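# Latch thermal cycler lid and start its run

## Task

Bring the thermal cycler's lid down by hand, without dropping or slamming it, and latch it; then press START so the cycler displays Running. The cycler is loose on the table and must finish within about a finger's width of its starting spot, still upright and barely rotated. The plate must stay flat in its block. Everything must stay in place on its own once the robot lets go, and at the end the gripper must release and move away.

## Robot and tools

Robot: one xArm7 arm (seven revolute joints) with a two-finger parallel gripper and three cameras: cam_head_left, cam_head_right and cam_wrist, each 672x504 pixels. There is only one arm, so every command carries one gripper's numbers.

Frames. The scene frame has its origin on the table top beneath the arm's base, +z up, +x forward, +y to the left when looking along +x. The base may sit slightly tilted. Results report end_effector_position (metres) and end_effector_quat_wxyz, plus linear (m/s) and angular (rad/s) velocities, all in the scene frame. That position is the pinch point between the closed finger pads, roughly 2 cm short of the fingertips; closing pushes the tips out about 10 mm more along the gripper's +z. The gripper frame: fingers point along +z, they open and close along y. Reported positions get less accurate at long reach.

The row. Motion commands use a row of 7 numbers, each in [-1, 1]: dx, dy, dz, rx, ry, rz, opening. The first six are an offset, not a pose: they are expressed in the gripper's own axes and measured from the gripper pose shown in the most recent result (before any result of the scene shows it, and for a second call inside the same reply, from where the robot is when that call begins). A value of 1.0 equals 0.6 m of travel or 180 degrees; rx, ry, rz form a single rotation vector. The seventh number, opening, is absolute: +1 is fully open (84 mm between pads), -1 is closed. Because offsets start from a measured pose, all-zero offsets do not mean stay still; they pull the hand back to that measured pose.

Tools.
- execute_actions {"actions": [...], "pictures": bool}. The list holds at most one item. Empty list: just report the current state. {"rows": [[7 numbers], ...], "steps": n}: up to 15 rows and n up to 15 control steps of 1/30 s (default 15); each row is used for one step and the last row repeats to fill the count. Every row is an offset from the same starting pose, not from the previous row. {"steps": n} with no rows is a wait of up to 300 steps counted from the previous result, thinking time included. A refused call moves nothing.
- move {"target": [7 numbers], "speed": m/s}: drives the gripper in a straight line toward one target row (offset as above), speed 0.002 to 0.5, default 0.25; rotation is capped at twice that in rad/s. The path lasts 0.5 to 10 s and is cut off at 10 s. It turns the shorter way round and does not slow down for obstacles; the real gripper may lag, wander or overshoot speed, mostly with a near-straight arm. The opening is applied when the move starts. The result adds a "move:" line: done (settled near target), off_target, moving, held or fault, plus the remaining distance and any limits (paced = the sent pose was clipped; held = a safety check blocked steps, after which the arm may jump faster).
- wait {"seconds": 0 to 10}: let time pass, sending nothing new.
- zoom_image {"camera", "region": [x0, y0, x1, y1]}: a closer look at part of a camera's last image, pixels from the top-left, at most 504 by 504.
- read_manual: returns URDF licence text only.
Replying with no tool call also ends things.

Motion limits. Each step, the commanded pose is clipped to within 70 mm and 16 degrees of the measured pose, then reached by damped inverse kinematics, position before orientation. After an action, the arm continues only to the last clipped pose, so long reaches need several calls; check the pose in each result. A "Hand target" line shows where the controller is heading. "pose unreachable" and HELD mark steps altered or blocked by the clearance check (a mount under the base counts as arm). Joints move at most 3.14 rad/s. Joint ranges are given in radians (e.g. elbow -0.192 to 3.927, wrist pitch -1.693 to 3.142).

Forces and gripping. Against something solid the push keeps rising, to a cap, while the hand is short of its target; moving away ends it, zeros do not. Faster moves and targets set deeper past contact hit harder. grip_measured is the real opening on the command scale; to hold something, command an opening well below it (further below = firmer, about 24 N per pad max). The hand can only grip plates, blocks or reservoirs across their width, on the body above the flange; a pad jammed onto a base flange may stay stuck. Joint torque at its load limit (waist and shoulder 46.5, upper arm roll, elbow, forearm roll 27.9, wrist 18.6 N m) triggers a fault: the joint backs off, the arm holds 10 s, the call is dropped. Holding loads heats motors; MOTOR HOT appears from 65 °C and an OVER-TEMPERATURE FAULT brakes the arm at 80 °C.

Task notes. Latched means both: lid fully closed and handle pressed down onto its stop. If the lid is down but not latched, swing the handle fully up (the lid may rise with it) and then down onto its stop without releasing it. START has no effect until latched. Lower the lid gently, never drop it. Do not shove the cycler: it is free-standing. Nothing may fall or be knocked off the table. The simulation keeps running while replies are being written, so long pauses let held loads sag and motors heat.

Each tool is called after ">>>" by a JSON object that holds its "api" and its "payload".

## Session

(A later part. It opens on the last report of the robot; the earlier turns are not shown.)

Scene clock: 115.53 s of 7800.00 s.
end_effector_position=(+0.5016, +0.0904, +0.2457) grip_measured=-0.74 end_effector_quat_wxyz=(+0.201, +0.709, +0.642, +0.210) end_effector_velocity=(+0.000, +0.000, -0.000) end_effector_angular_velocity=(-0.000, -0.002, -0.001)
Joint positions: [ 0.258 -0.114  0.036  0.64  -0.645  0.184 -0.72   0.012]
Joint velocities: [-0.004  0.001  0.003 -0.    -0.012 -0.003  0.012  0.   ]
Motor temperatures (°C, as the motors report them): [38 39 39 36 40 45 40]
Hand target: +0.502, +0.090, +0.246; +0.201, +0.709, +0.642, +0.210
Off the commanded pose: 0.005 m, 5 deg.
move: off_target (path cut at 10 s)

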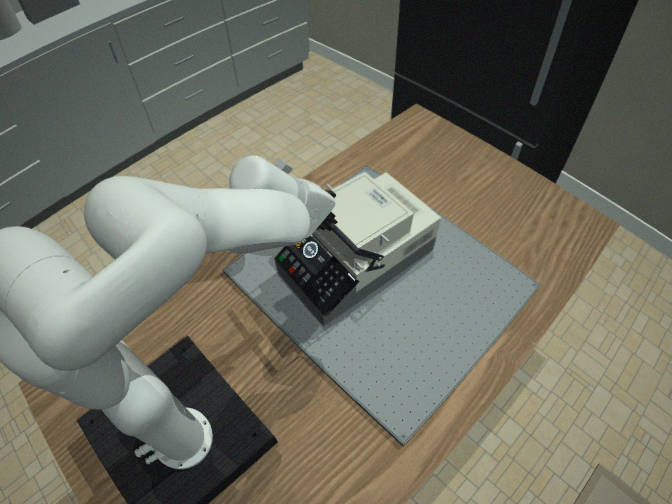

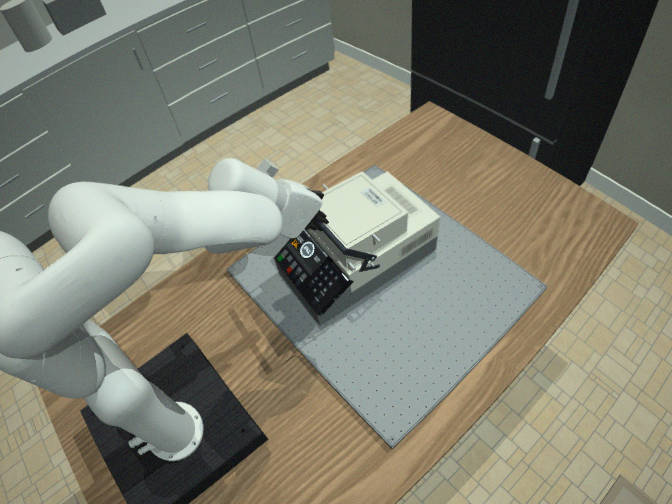

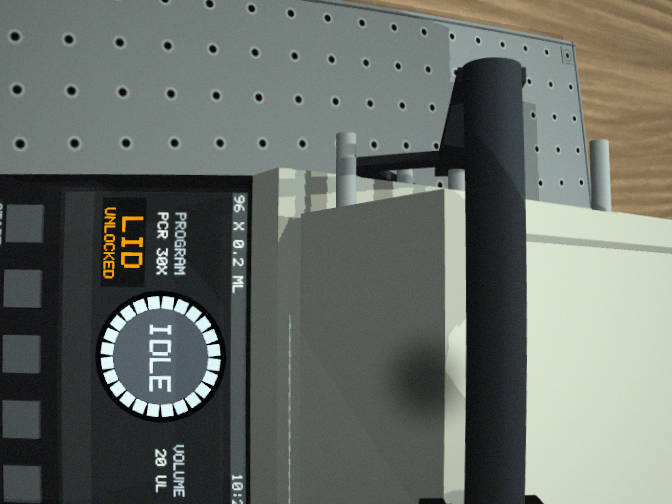

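>>> {"api": "move", "payload": {"target": [0,0,0,0,0,0,-0.66]}}

>>> {"api": "move", "payload": {"target": [0,0,-0.015,-0.025,0,0,-0.66], "speed": 0.02}}

>>> {"api": "move", "payload": {"target": [0,0,0,0,0,0,-1]}}

>>> {"api": "move", "payload": {"target": [0,-0.025,0.005,0,0,0,-1], "speed": 0.01}}

>>> {"api": "zoom_image", "payload": {"camera": "cam_head_left", "region": [270,170,450,330]}}

Scene clock: 117.80 s of 7800.00 s.
end_effector_position=(+0.5015, +0.0901, +0.2454) grip_measured=-0.68 end_effector_quat_wxyz=(+0.201, +0.710, +0.642, +0.210) end_effector_velocity=(+0.001, +0.002, +0.003) end_effector_angular_velocity=(+0.001, -0.007, +0.006)
Joint positions: [ 0.259 -0.114  0.034  0.64  -0.646  0.184 -0.72   0.014]
Joint velocities: [ 0.002 -0.003  0.002  0.002 -0.001 -0.003 -0.001 -0.   ]
Motor temperatures (°C, as the motors report them): [38 39 39 36 40 45 40]
Hand target: +0.502, +0.090, +0.246; +0.201, +0.709, +0.642, +0.210
Off the commanded pose: 0.000 m, 0 deg.
move: done

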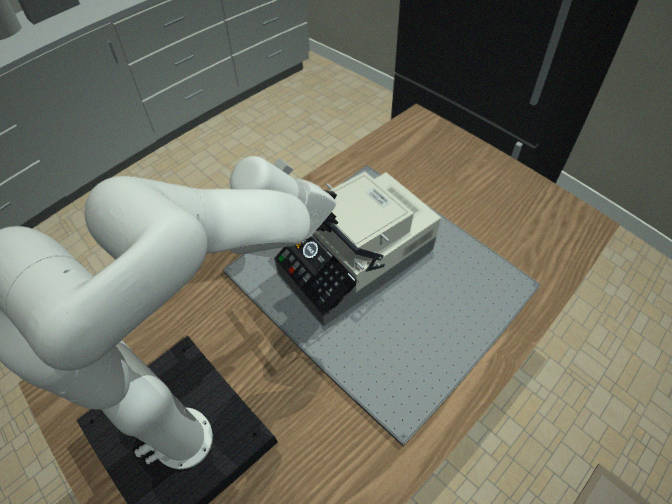

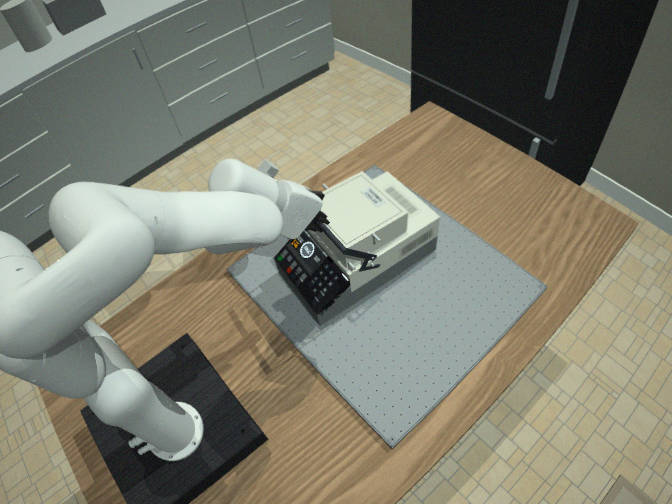

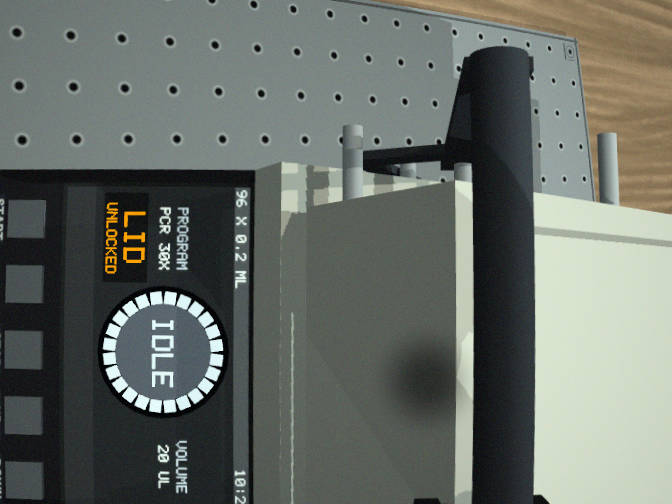

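Scene clock: 120.00 s of 7800.00 s.
end_effector_position=(+0.4965, +0.0903, +0.2528) grip_measured=-0.68 end_effector_quat_wxyz=(+0.228, +0.701, +0.633, +0.235) end_effector_velocity=(-0.000, +0.001, +0.000) end_effector_angular_velocity=(+0.000, -0.006, -0.000)
Joint positions: [ 0.164 -0.146  0.097  0.613 -0.92   0.123 -0.47   0.014]
Joint velocities: [-0.012  0.     0.01   0.001 -0.032 -0.005  0.031  0.   ]
Motor temperatures (°C, as the motors report them): [38 39 39 36 40 45 40]
Hand target: +0.496, +0.090, +0.253; +0.228, +0.701, +0.633, +0.235
Off the commanded pose: 0.000 m, 0 deg.
move: done

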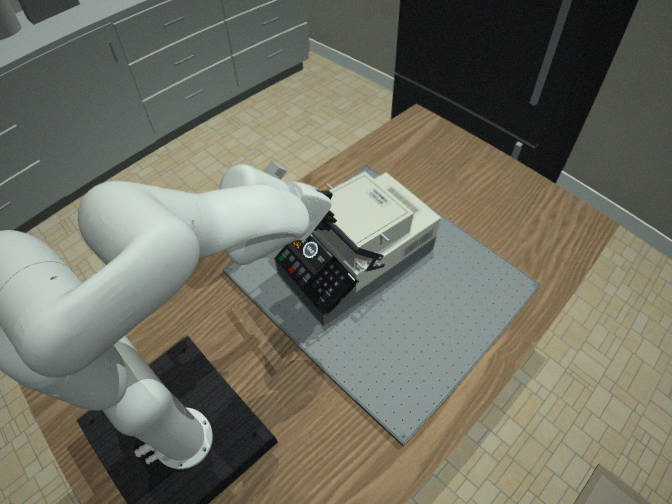

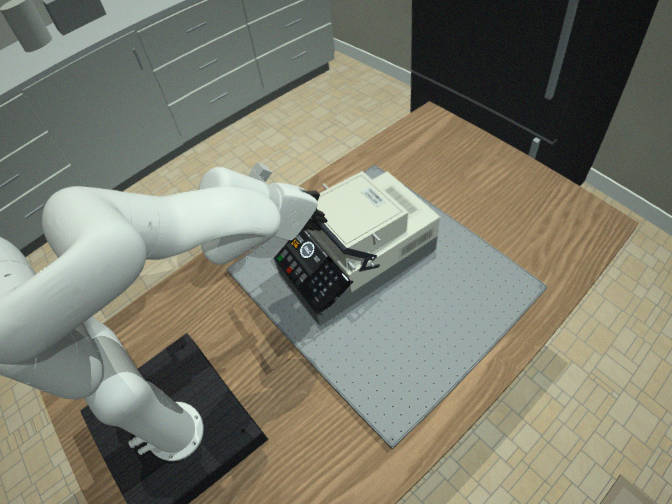

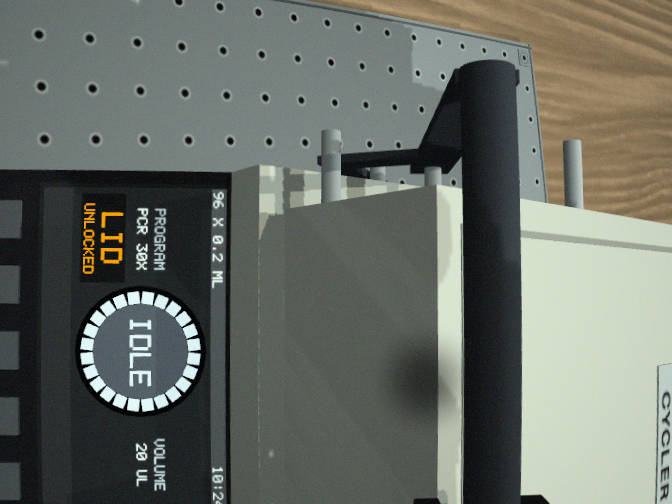

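Scene clock: 120.50 s of 7800.00 s.
end_effector_position=(+0.4967, +0.0903, +0.2530) grip_measured=-0.74 end_effector_quat_wxyz=(+0.228, +0.701, +0.633, +0.235) end_effector_velocity=(+0.000, +0.000, -0.000) end_effector_angular_velocity=(+0.001, -0.001, +0.001)
Joint positions: [ 0.164 -0.146  0.097  0.614 -0.92   0.123 -0.47   0.011]
Joint velocities: [-0.     0.001 -0.001  0.    -0.001 -0.002 -0.     0.   ]
Motor temperatures (°C, as the motors report them): [38 39 39 36 40 45 40]
Hand target: +0.497, +0.090, +0.253; +0.228, +0.701, +0.633, +0.235
Off the commanded pose: 0.000 m, 0 deg.
move: done

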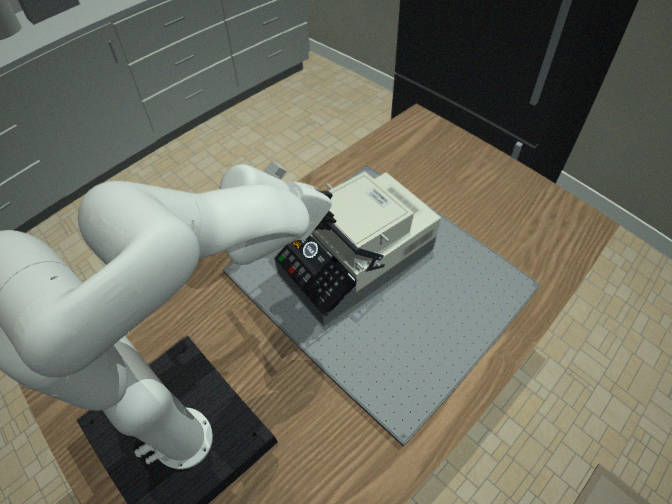

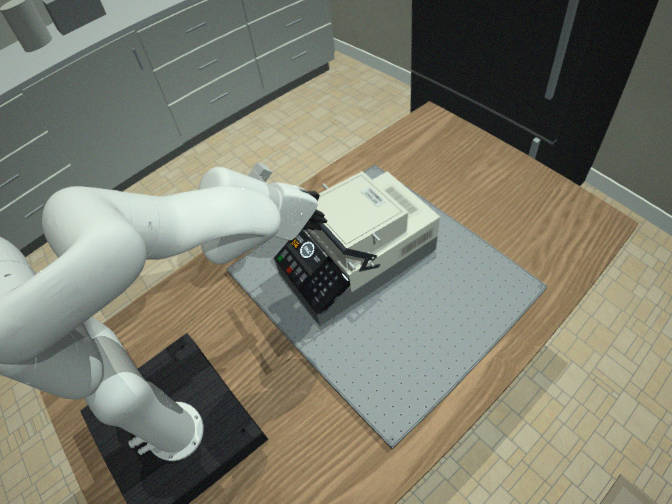

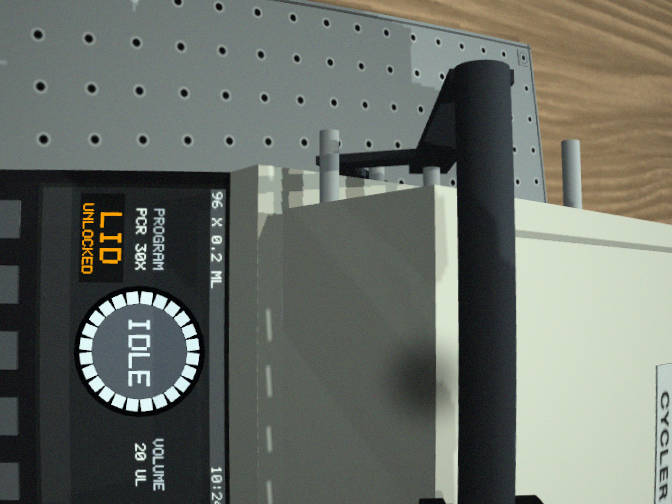

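Scene clock: 122.27 s of 7800.00 s.
end_effector_position=(+0.4868, +0.0916, +0.2413) grip_measured=-0.74 end_effector_quat_wxyz=(+0.228, +0.701, +0.633, +0.235) end_effector_velocity=(+0.000, -0.000, +0.000) end_effector_angular_velocity=(+0.000, -0.004, -0.000)
Joint positions: [ 0.123 -0.144  0.128  0.593 -1.041  0.102 -0.352  0.011]
Joint velocities: [-0.006  0.     0.004  0.001 -0.019 -0.003  0.017  0.   ]
Motor temperatures (°C, as the motors report them): [38 39 39 36 40 45 40]
Hand target: +0.487, +0.092, +0.241; +0.228, +0.701, +0.633, +0.235
Off the commanded pose: 0.000 m, 0 deg.
move: done

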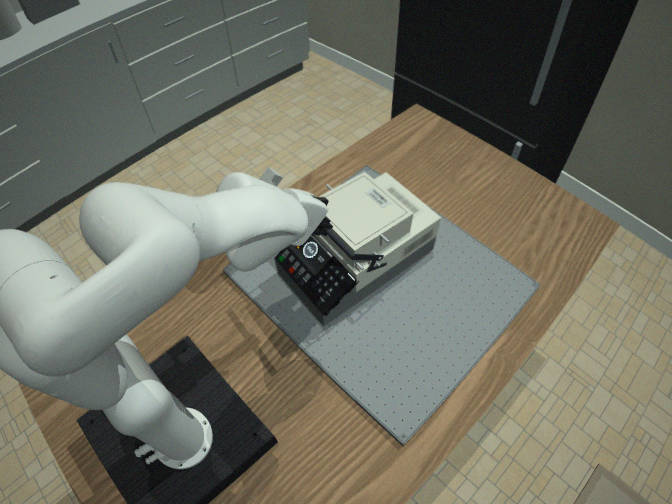

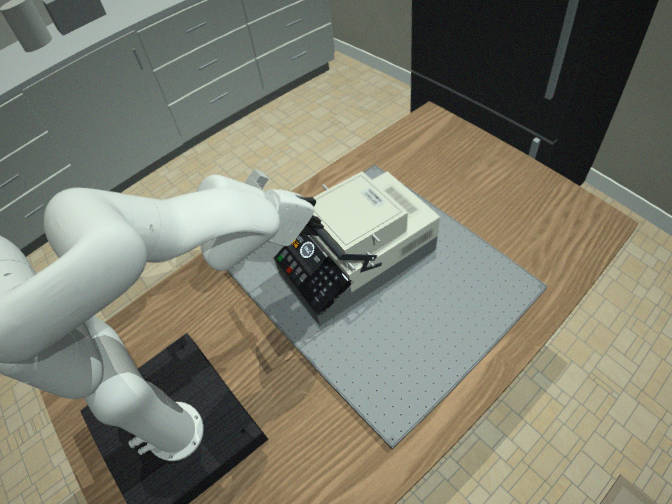

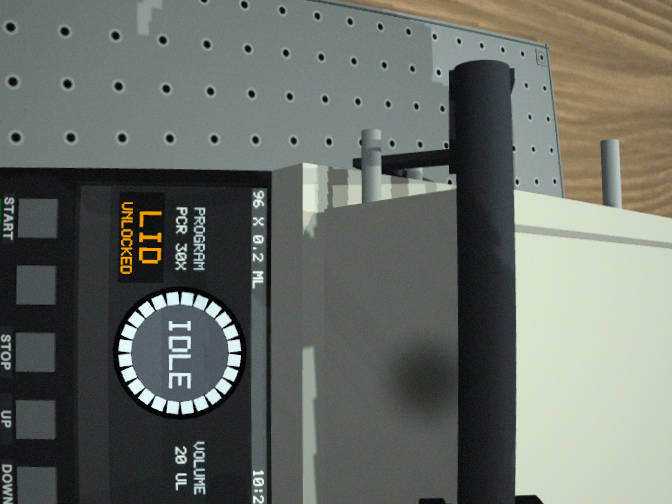

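Region (270, 170, 450, 330) of cam_head_left's 672x504 image, scaled by 2.800, with more detail than that image has.

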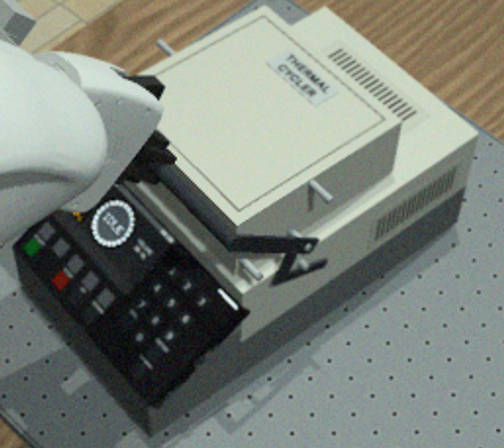

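>>> {"api": "move", "payload": {"target": [0,0,0,0,0,0,-0.66]}}

>>> {"api": "move", "payload": {"target": [0,0,-0.016,0,0,0,-0.68], "speed": 0.02}}

>>> {"api": "move", "payload": {"target": [0,0,0,0,0,0,-1]}}

>>> {"api": "move", "payload": {"target": [0,-0.025,0.006,0,0,0,-1], "speed": 0.01}}

>>> {"api": "zoom_image", "payload": {"camera": "cam_head_left", "region": [270,170,450,330]}}

Scene clock: 125.50 s of 7800.00 s.
end_effector_position=(+0.4865, +0.0917, +0.2409) grip_measured=-0.68 end_effector_quat_wxyz=(+0.227, +0.701, +0.634, +0.234) end_effector_velocity=(+0.002, -0.001, +0.003) end_effector_angular_velocity=(+0.001, -0.006, -0.002)
Joint positions: [ 0.123 -0.144  0.129  0.593 -1.041  0.102 -0.352  0.014]
Joint velocities: [-0.001 -0.001 -0.001  0.004  0.001 -0.    -0.     0.   ]
Motor temperatures (°C, as the motors report them): [38 39 39 36 40 45 40]
Hand target: +0.487, +0.092, +0.241; +0.228, +0.701, +0.633, +0.235
Off the commanded pose: 0.001 m, 0 deg.
move: done

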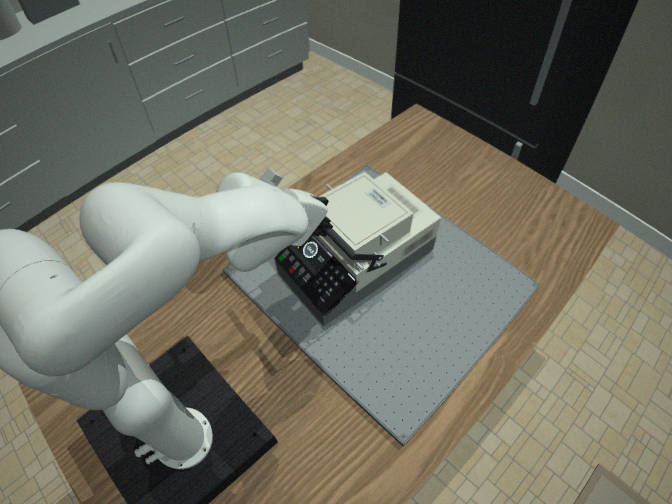

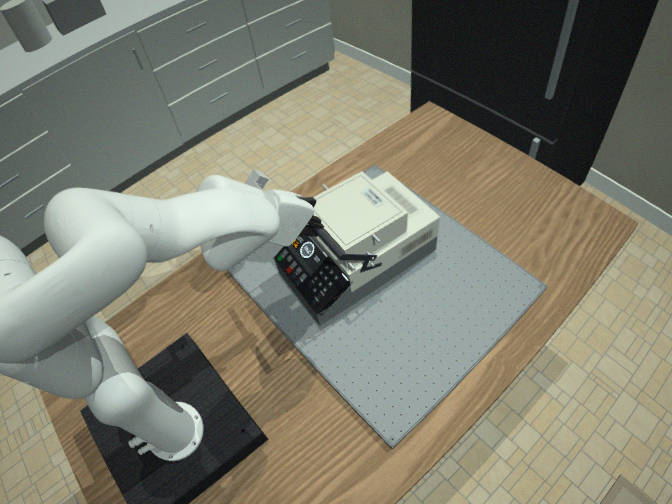

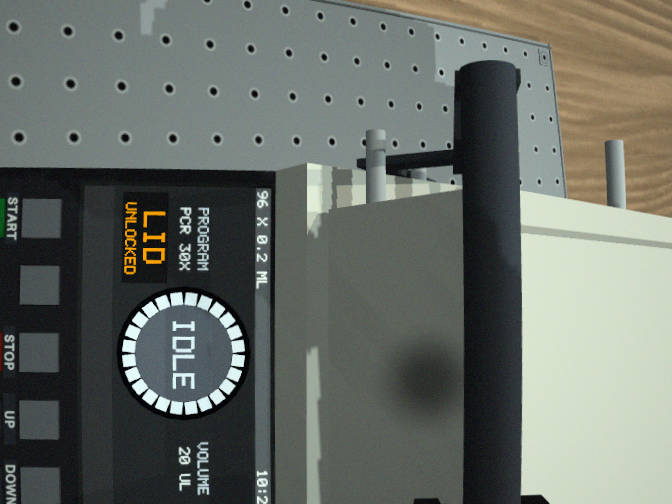

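Scene clock: 126.23 s of 7800.00 s.
end_effector_position=(+0.4808, +0.0919, +0.2485) grip_measured=-0.70 end_effector_quat_wxyz=(+0.228, +0.701, +0.634, +0.235) end_effector_velocity=(-0.001, -0.000, +0.000) end_effector_angular_velocity=(-0.001, +0.005, +0.001)
Joint positions: [ 0.154 -0.184  0.11   0.566 -0.961  0.115 -0.422  0.013]
Joint velocities: [ 0.013 -0.005 -0.009 -0.005  0.025  0.006 -0.024  0.   ]
Motor temperatures (°C, as the motors report them): [38 39 39 36 40 45 40]
Hand target: +0.481, +0.092, +0.248; +0.228, +0.701, +0.634, +0.234
Off the commanded pose: 0.000 m, 0 deg.
move: done

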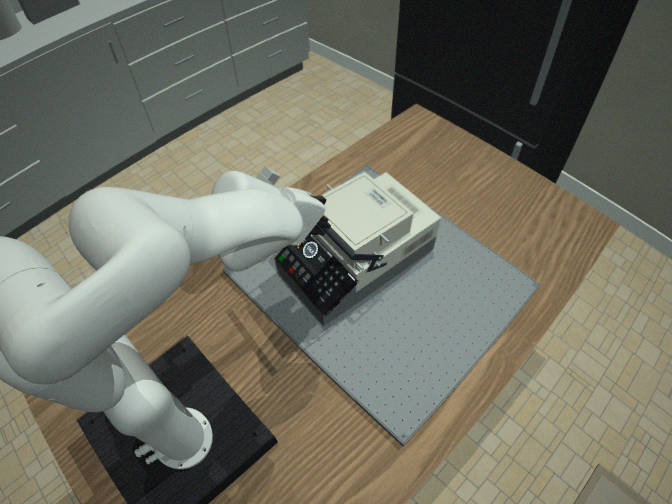

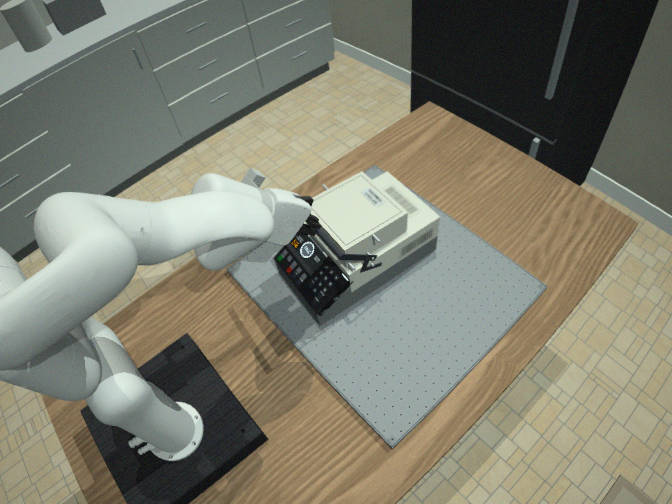

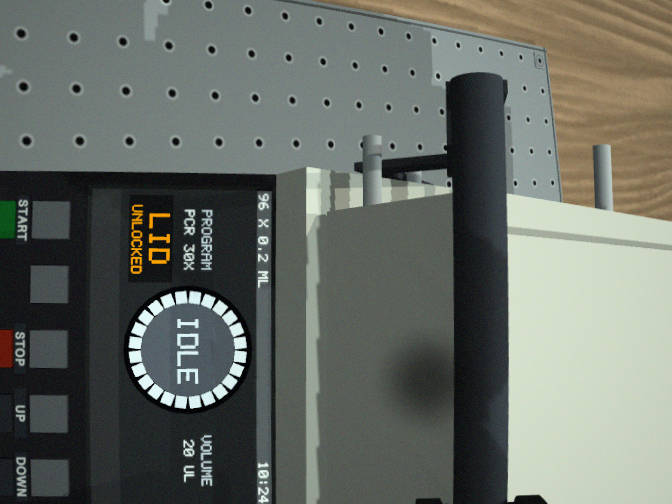

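Scene clock: 126.73 s of 7800.00 s.
end_effector_position=(+0.4809, +0.0919, +0.2486) grip_measured=-0.74 end_effector_quat_wxyz=(+0.228, +0.701, +0.633, +0.235) end_effector_velocity=(-0.000, +0.000, -0.000) end_effector_angular_velocity=(+0.002, -0.000, +0.001)
Joint positions: [ 0.154 -0.184  0.11   0.566 -0.961  0.115 -0.422  0.011]
Joint velocities: [ 0.    -0.     0.    -0.001  0.001 -0.002  0.     0.   ]
Motor temperatures (°C, as the motors report them): [37 39 39 36 40 45 40]
Hand target: +0.481, +0.092, +0.249; +0.228, +0.701, +0.634, +0.235
Off the commanded pose: 0.000 m, 0 deg.
move: done

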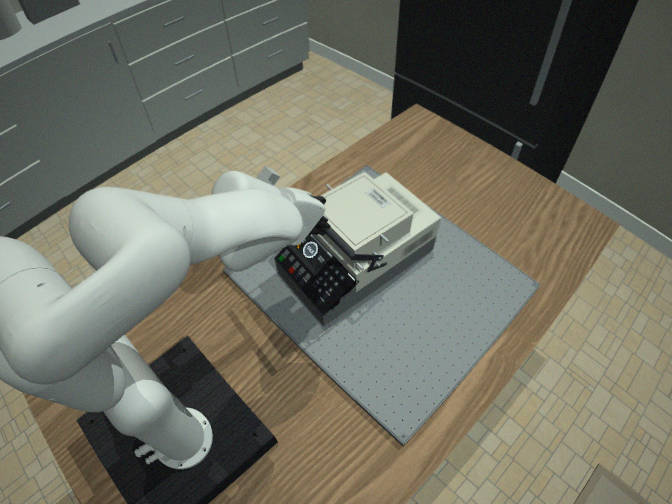

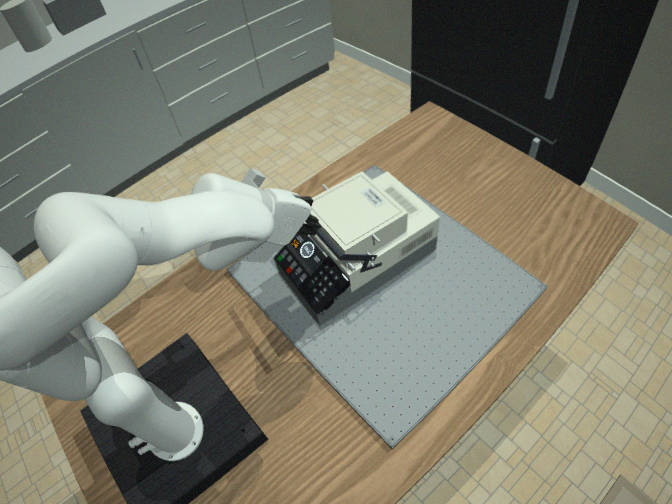

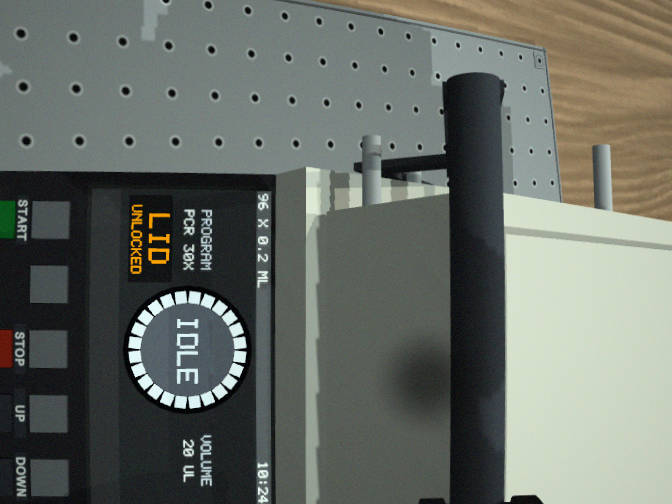

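Scene clock: 128.50 s of 7800.00 s.
end_effector_position=(+0.4715, +0.0931, +0.2365) grip_measured=-0.74 end_effector_quat_wxyz=(+0.228, +0.701, +0.633, +0.235) end_effector_velocity=(-0.000, -0.000, +0.000) end_effector_angular_velocity=(-0.000, -0.004, -0.001)
Joint positions: [ 0.103 -0.179  0.151  0.549 -1.09   0.093 -0.296  0.011]
Joint velocities: [-0.007 -0.001  0.005  0.    -0.02  -0.002  0.019 -0.   ]
Motor temperatures (°C, as the motors report them): [37 39 39 36 40 45 40]
Hand target: +0.471, +0.093, +0.236; +0.228, +0.701, +0.634, +0.235
Off the commanded pose: 0.000 m, 0 deg.
move: done

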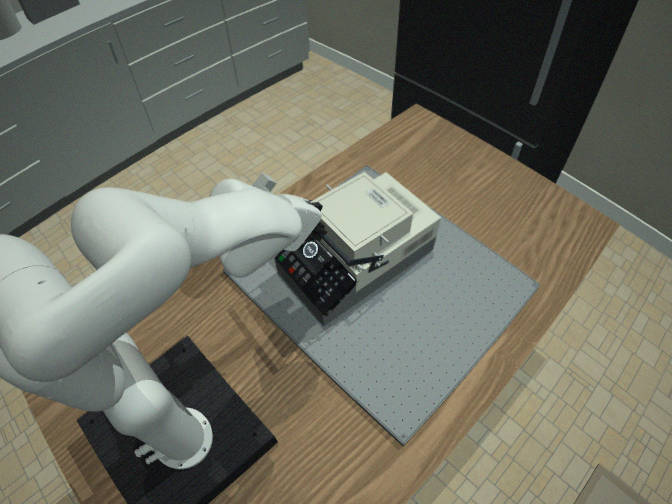

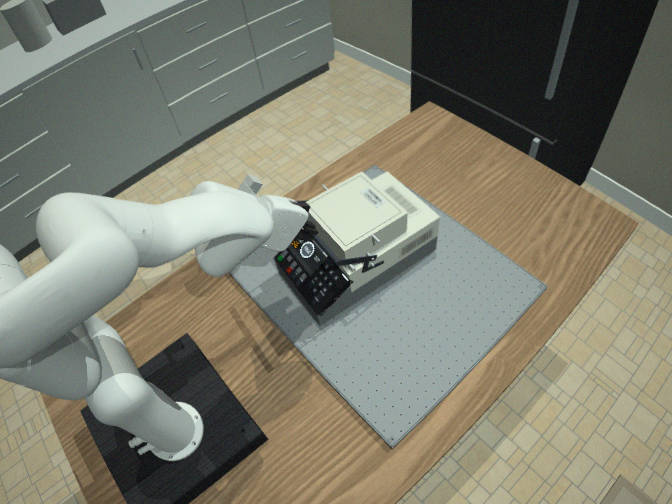

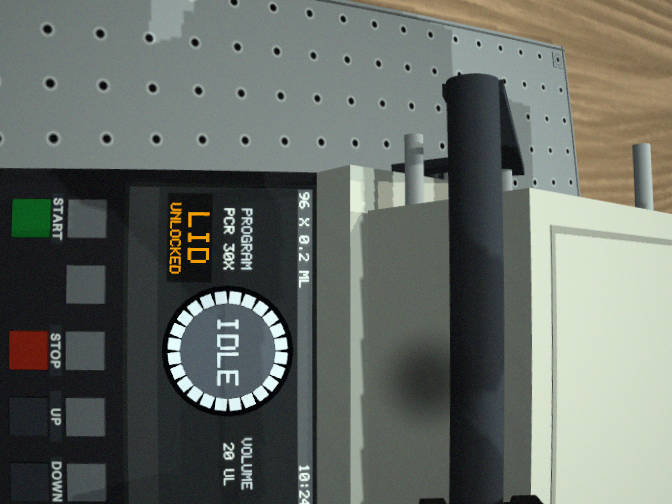

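Region (270, 170, 450, 330) of cam_head_left's 672x504 image, scaled by 2.800, with more detail than that image has.

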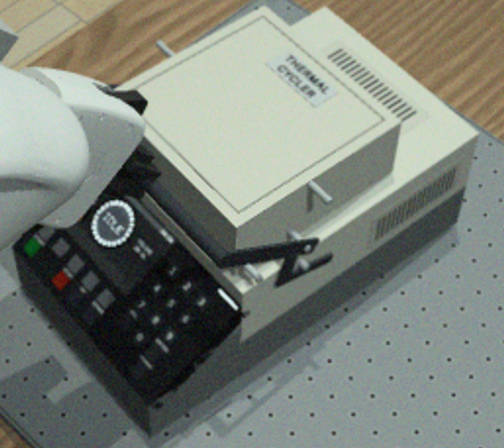

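>>> {"api": "move", "payload": {"target": [0,-0.018,0.015,0,0,0,-1], "speed": 0.01}}

>>> {"api": "move", "payload": {"target": [0,-0.012,0.011,0,0,0,-1], "speed": 0.008}}

>>> {"api": "zoom_image", "payload": {"camera": "cam_head_left", "region": [270,170,450,330]}}

Scene clock: 131.23 s of 7800.00 s.
end_effector_position=(+0.4680, +0.0944, +0.2223) grip_measured=-0.74 end_effector_quat_wxyz=(+0.227, +0.701, +0.634, +0.234) end_effector_velocity=(-0.000, -0.000, -0.000) end_effector_angular_velocity=(-0.001, -0.005, -0.001)
Joint positions: [ 0.048 -0.144  0.193  0.564 -1.267  0.076 -0.128  0.011]
Joint velocities: [-0.009  0.     0.007  0.003 -0.034 -0.001  0.033 -0.   ]
Motor temperatures (°C, as the motors report them): [37 39 39 37 40 45 40]
Hand target: +0.469, +0.094, +0.223; +0.227, +0.701, +0.634, +0.234
Off the commanded pose: 0.001 m, 0 deg.
move: done

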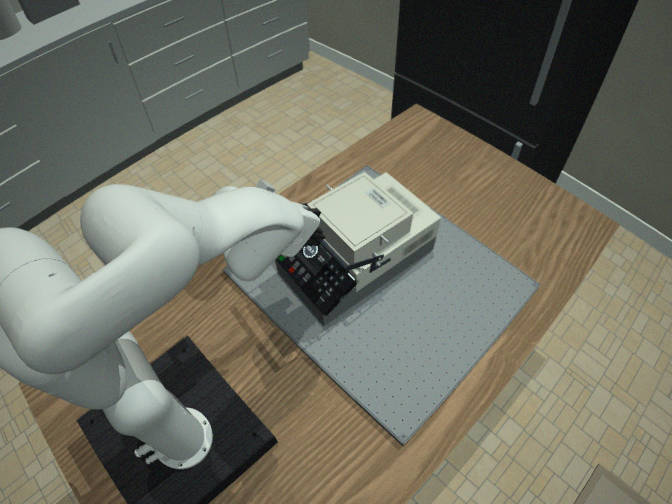

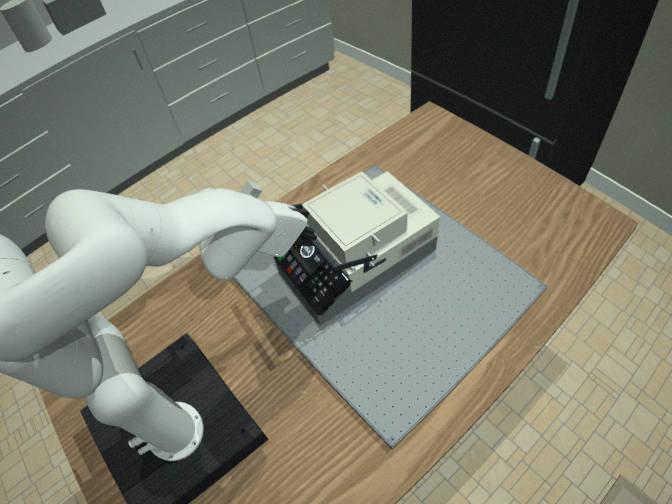

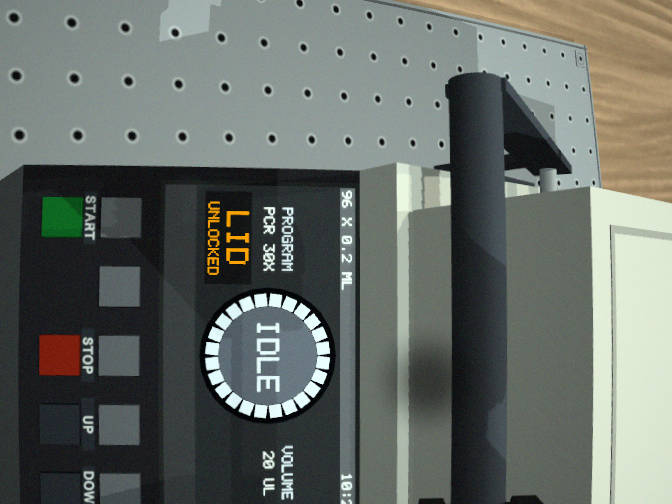

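Scene clock: 132.67 s of 7800.00 s.
end_effector_position=(+0.4640, +0.0948, +0.2102) grip_measured=-0.74 end_effector_quat_wxyz=(+0.225, +0.702, +0.635, +0.232) end_effector_velocity=(+0.000, -0.000, -0.000) end_effector_angular_velocity=(-0.001, -0.004, -0.001)
Joint positions: [ 0.025 -0.116  0.211  0.576 -1.401  0.073  0.001  0.011]
Joint velocities: [-0.003  0.001  0.003  0.004 -0.027  0.001  0.027  0.   ]
Motor temperatures (°C, as the motors report them): [37 39 39 37 40 45 40]
Hand target: +0.466, +0.095, +0.213; +0.227, +0.701, +0.634, +0.234
Off the commanded pose: 0.003 m, 0 deg.
move: done

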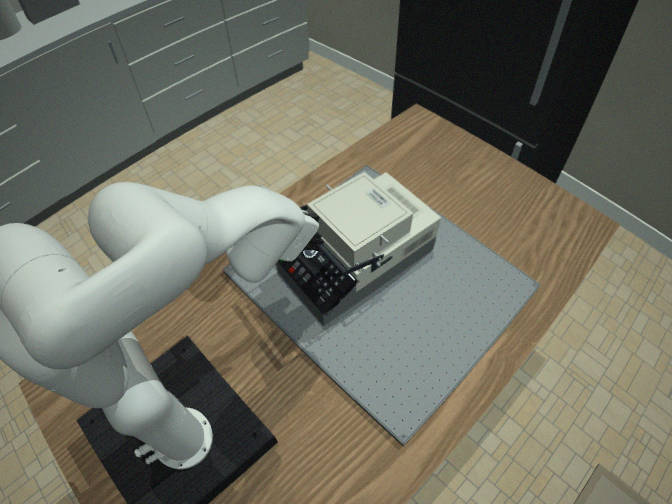

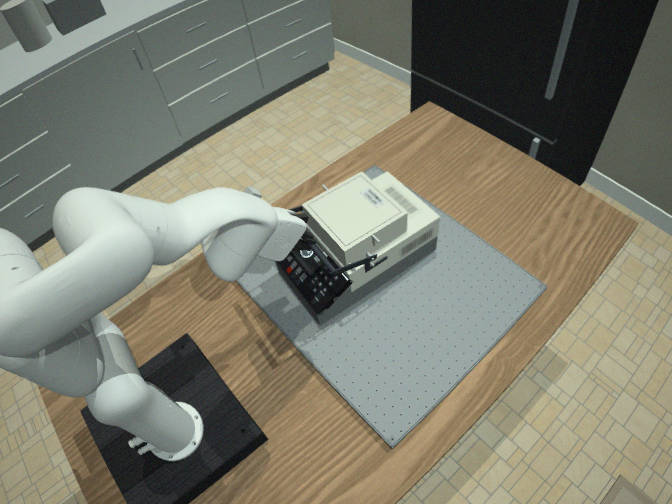

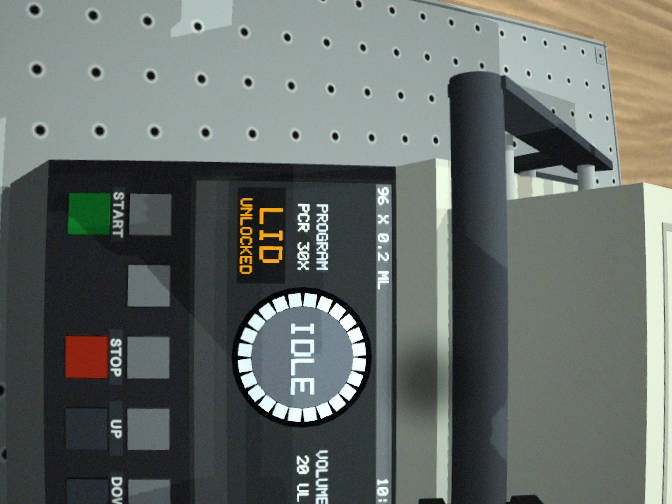

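Region (270, 170, 450, 330) of cam_head_left's 672x504 image, scaled by 2.800, with more detail than that image has.

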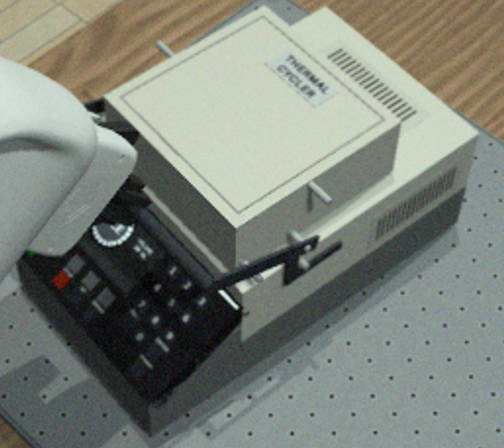

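>>> {"api": "move", "payload": {"target": [0,-0.008,0.008,0,0,0,-1], "speed": 0.005}}

Scene clock: 134.93 s of 7800.00 s.
end_effector_position=(+0.4622, +0.0950, +0.2030) grip_measured=-0.74 end_effector_quat_wxyz=(+0.224, +0.702, +0.635, +0.231) end_effector_velocity=(-0.000, -0.000, -0.001) end_effector_angular_velocity=(-0.000, +0.001, -0.001)
Joint positions: [ 0.018 -0.096  0.218  0.587 -1.494  0.075  0.092  0.011]
Joint velocities: [-0.001  0.004  0.001  0.002 -0.015  0.001  0.015 -0.   ]
Motor temperatures (°C, as the motors report them): [37 39 39 38 40 45 40]
Hand target: +0.463, +0.095, +0.203; +0.225, +0.702, +0.635, +0.232
Off the commanded pose: 0.001 m, 0 deg.
move: done

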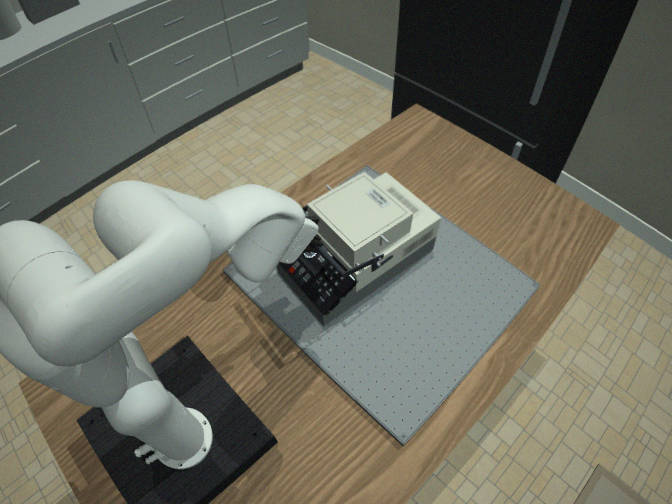

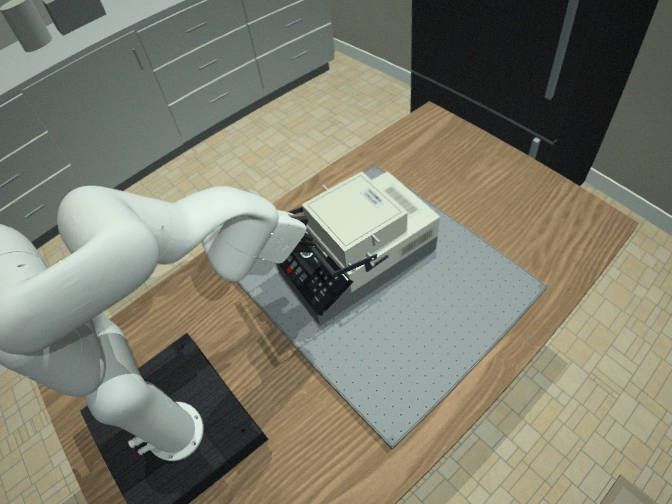

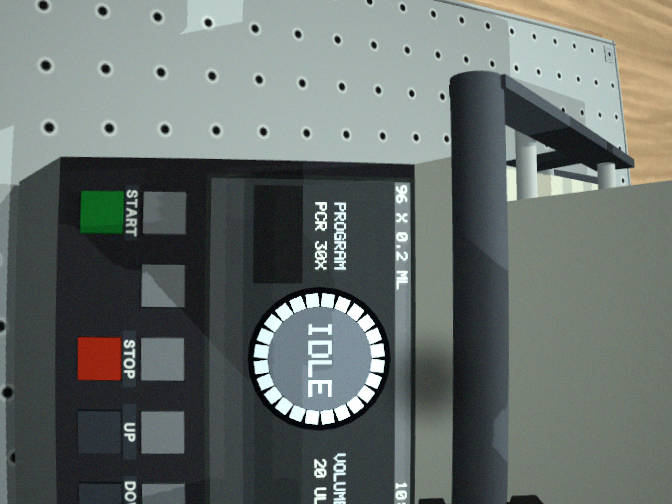

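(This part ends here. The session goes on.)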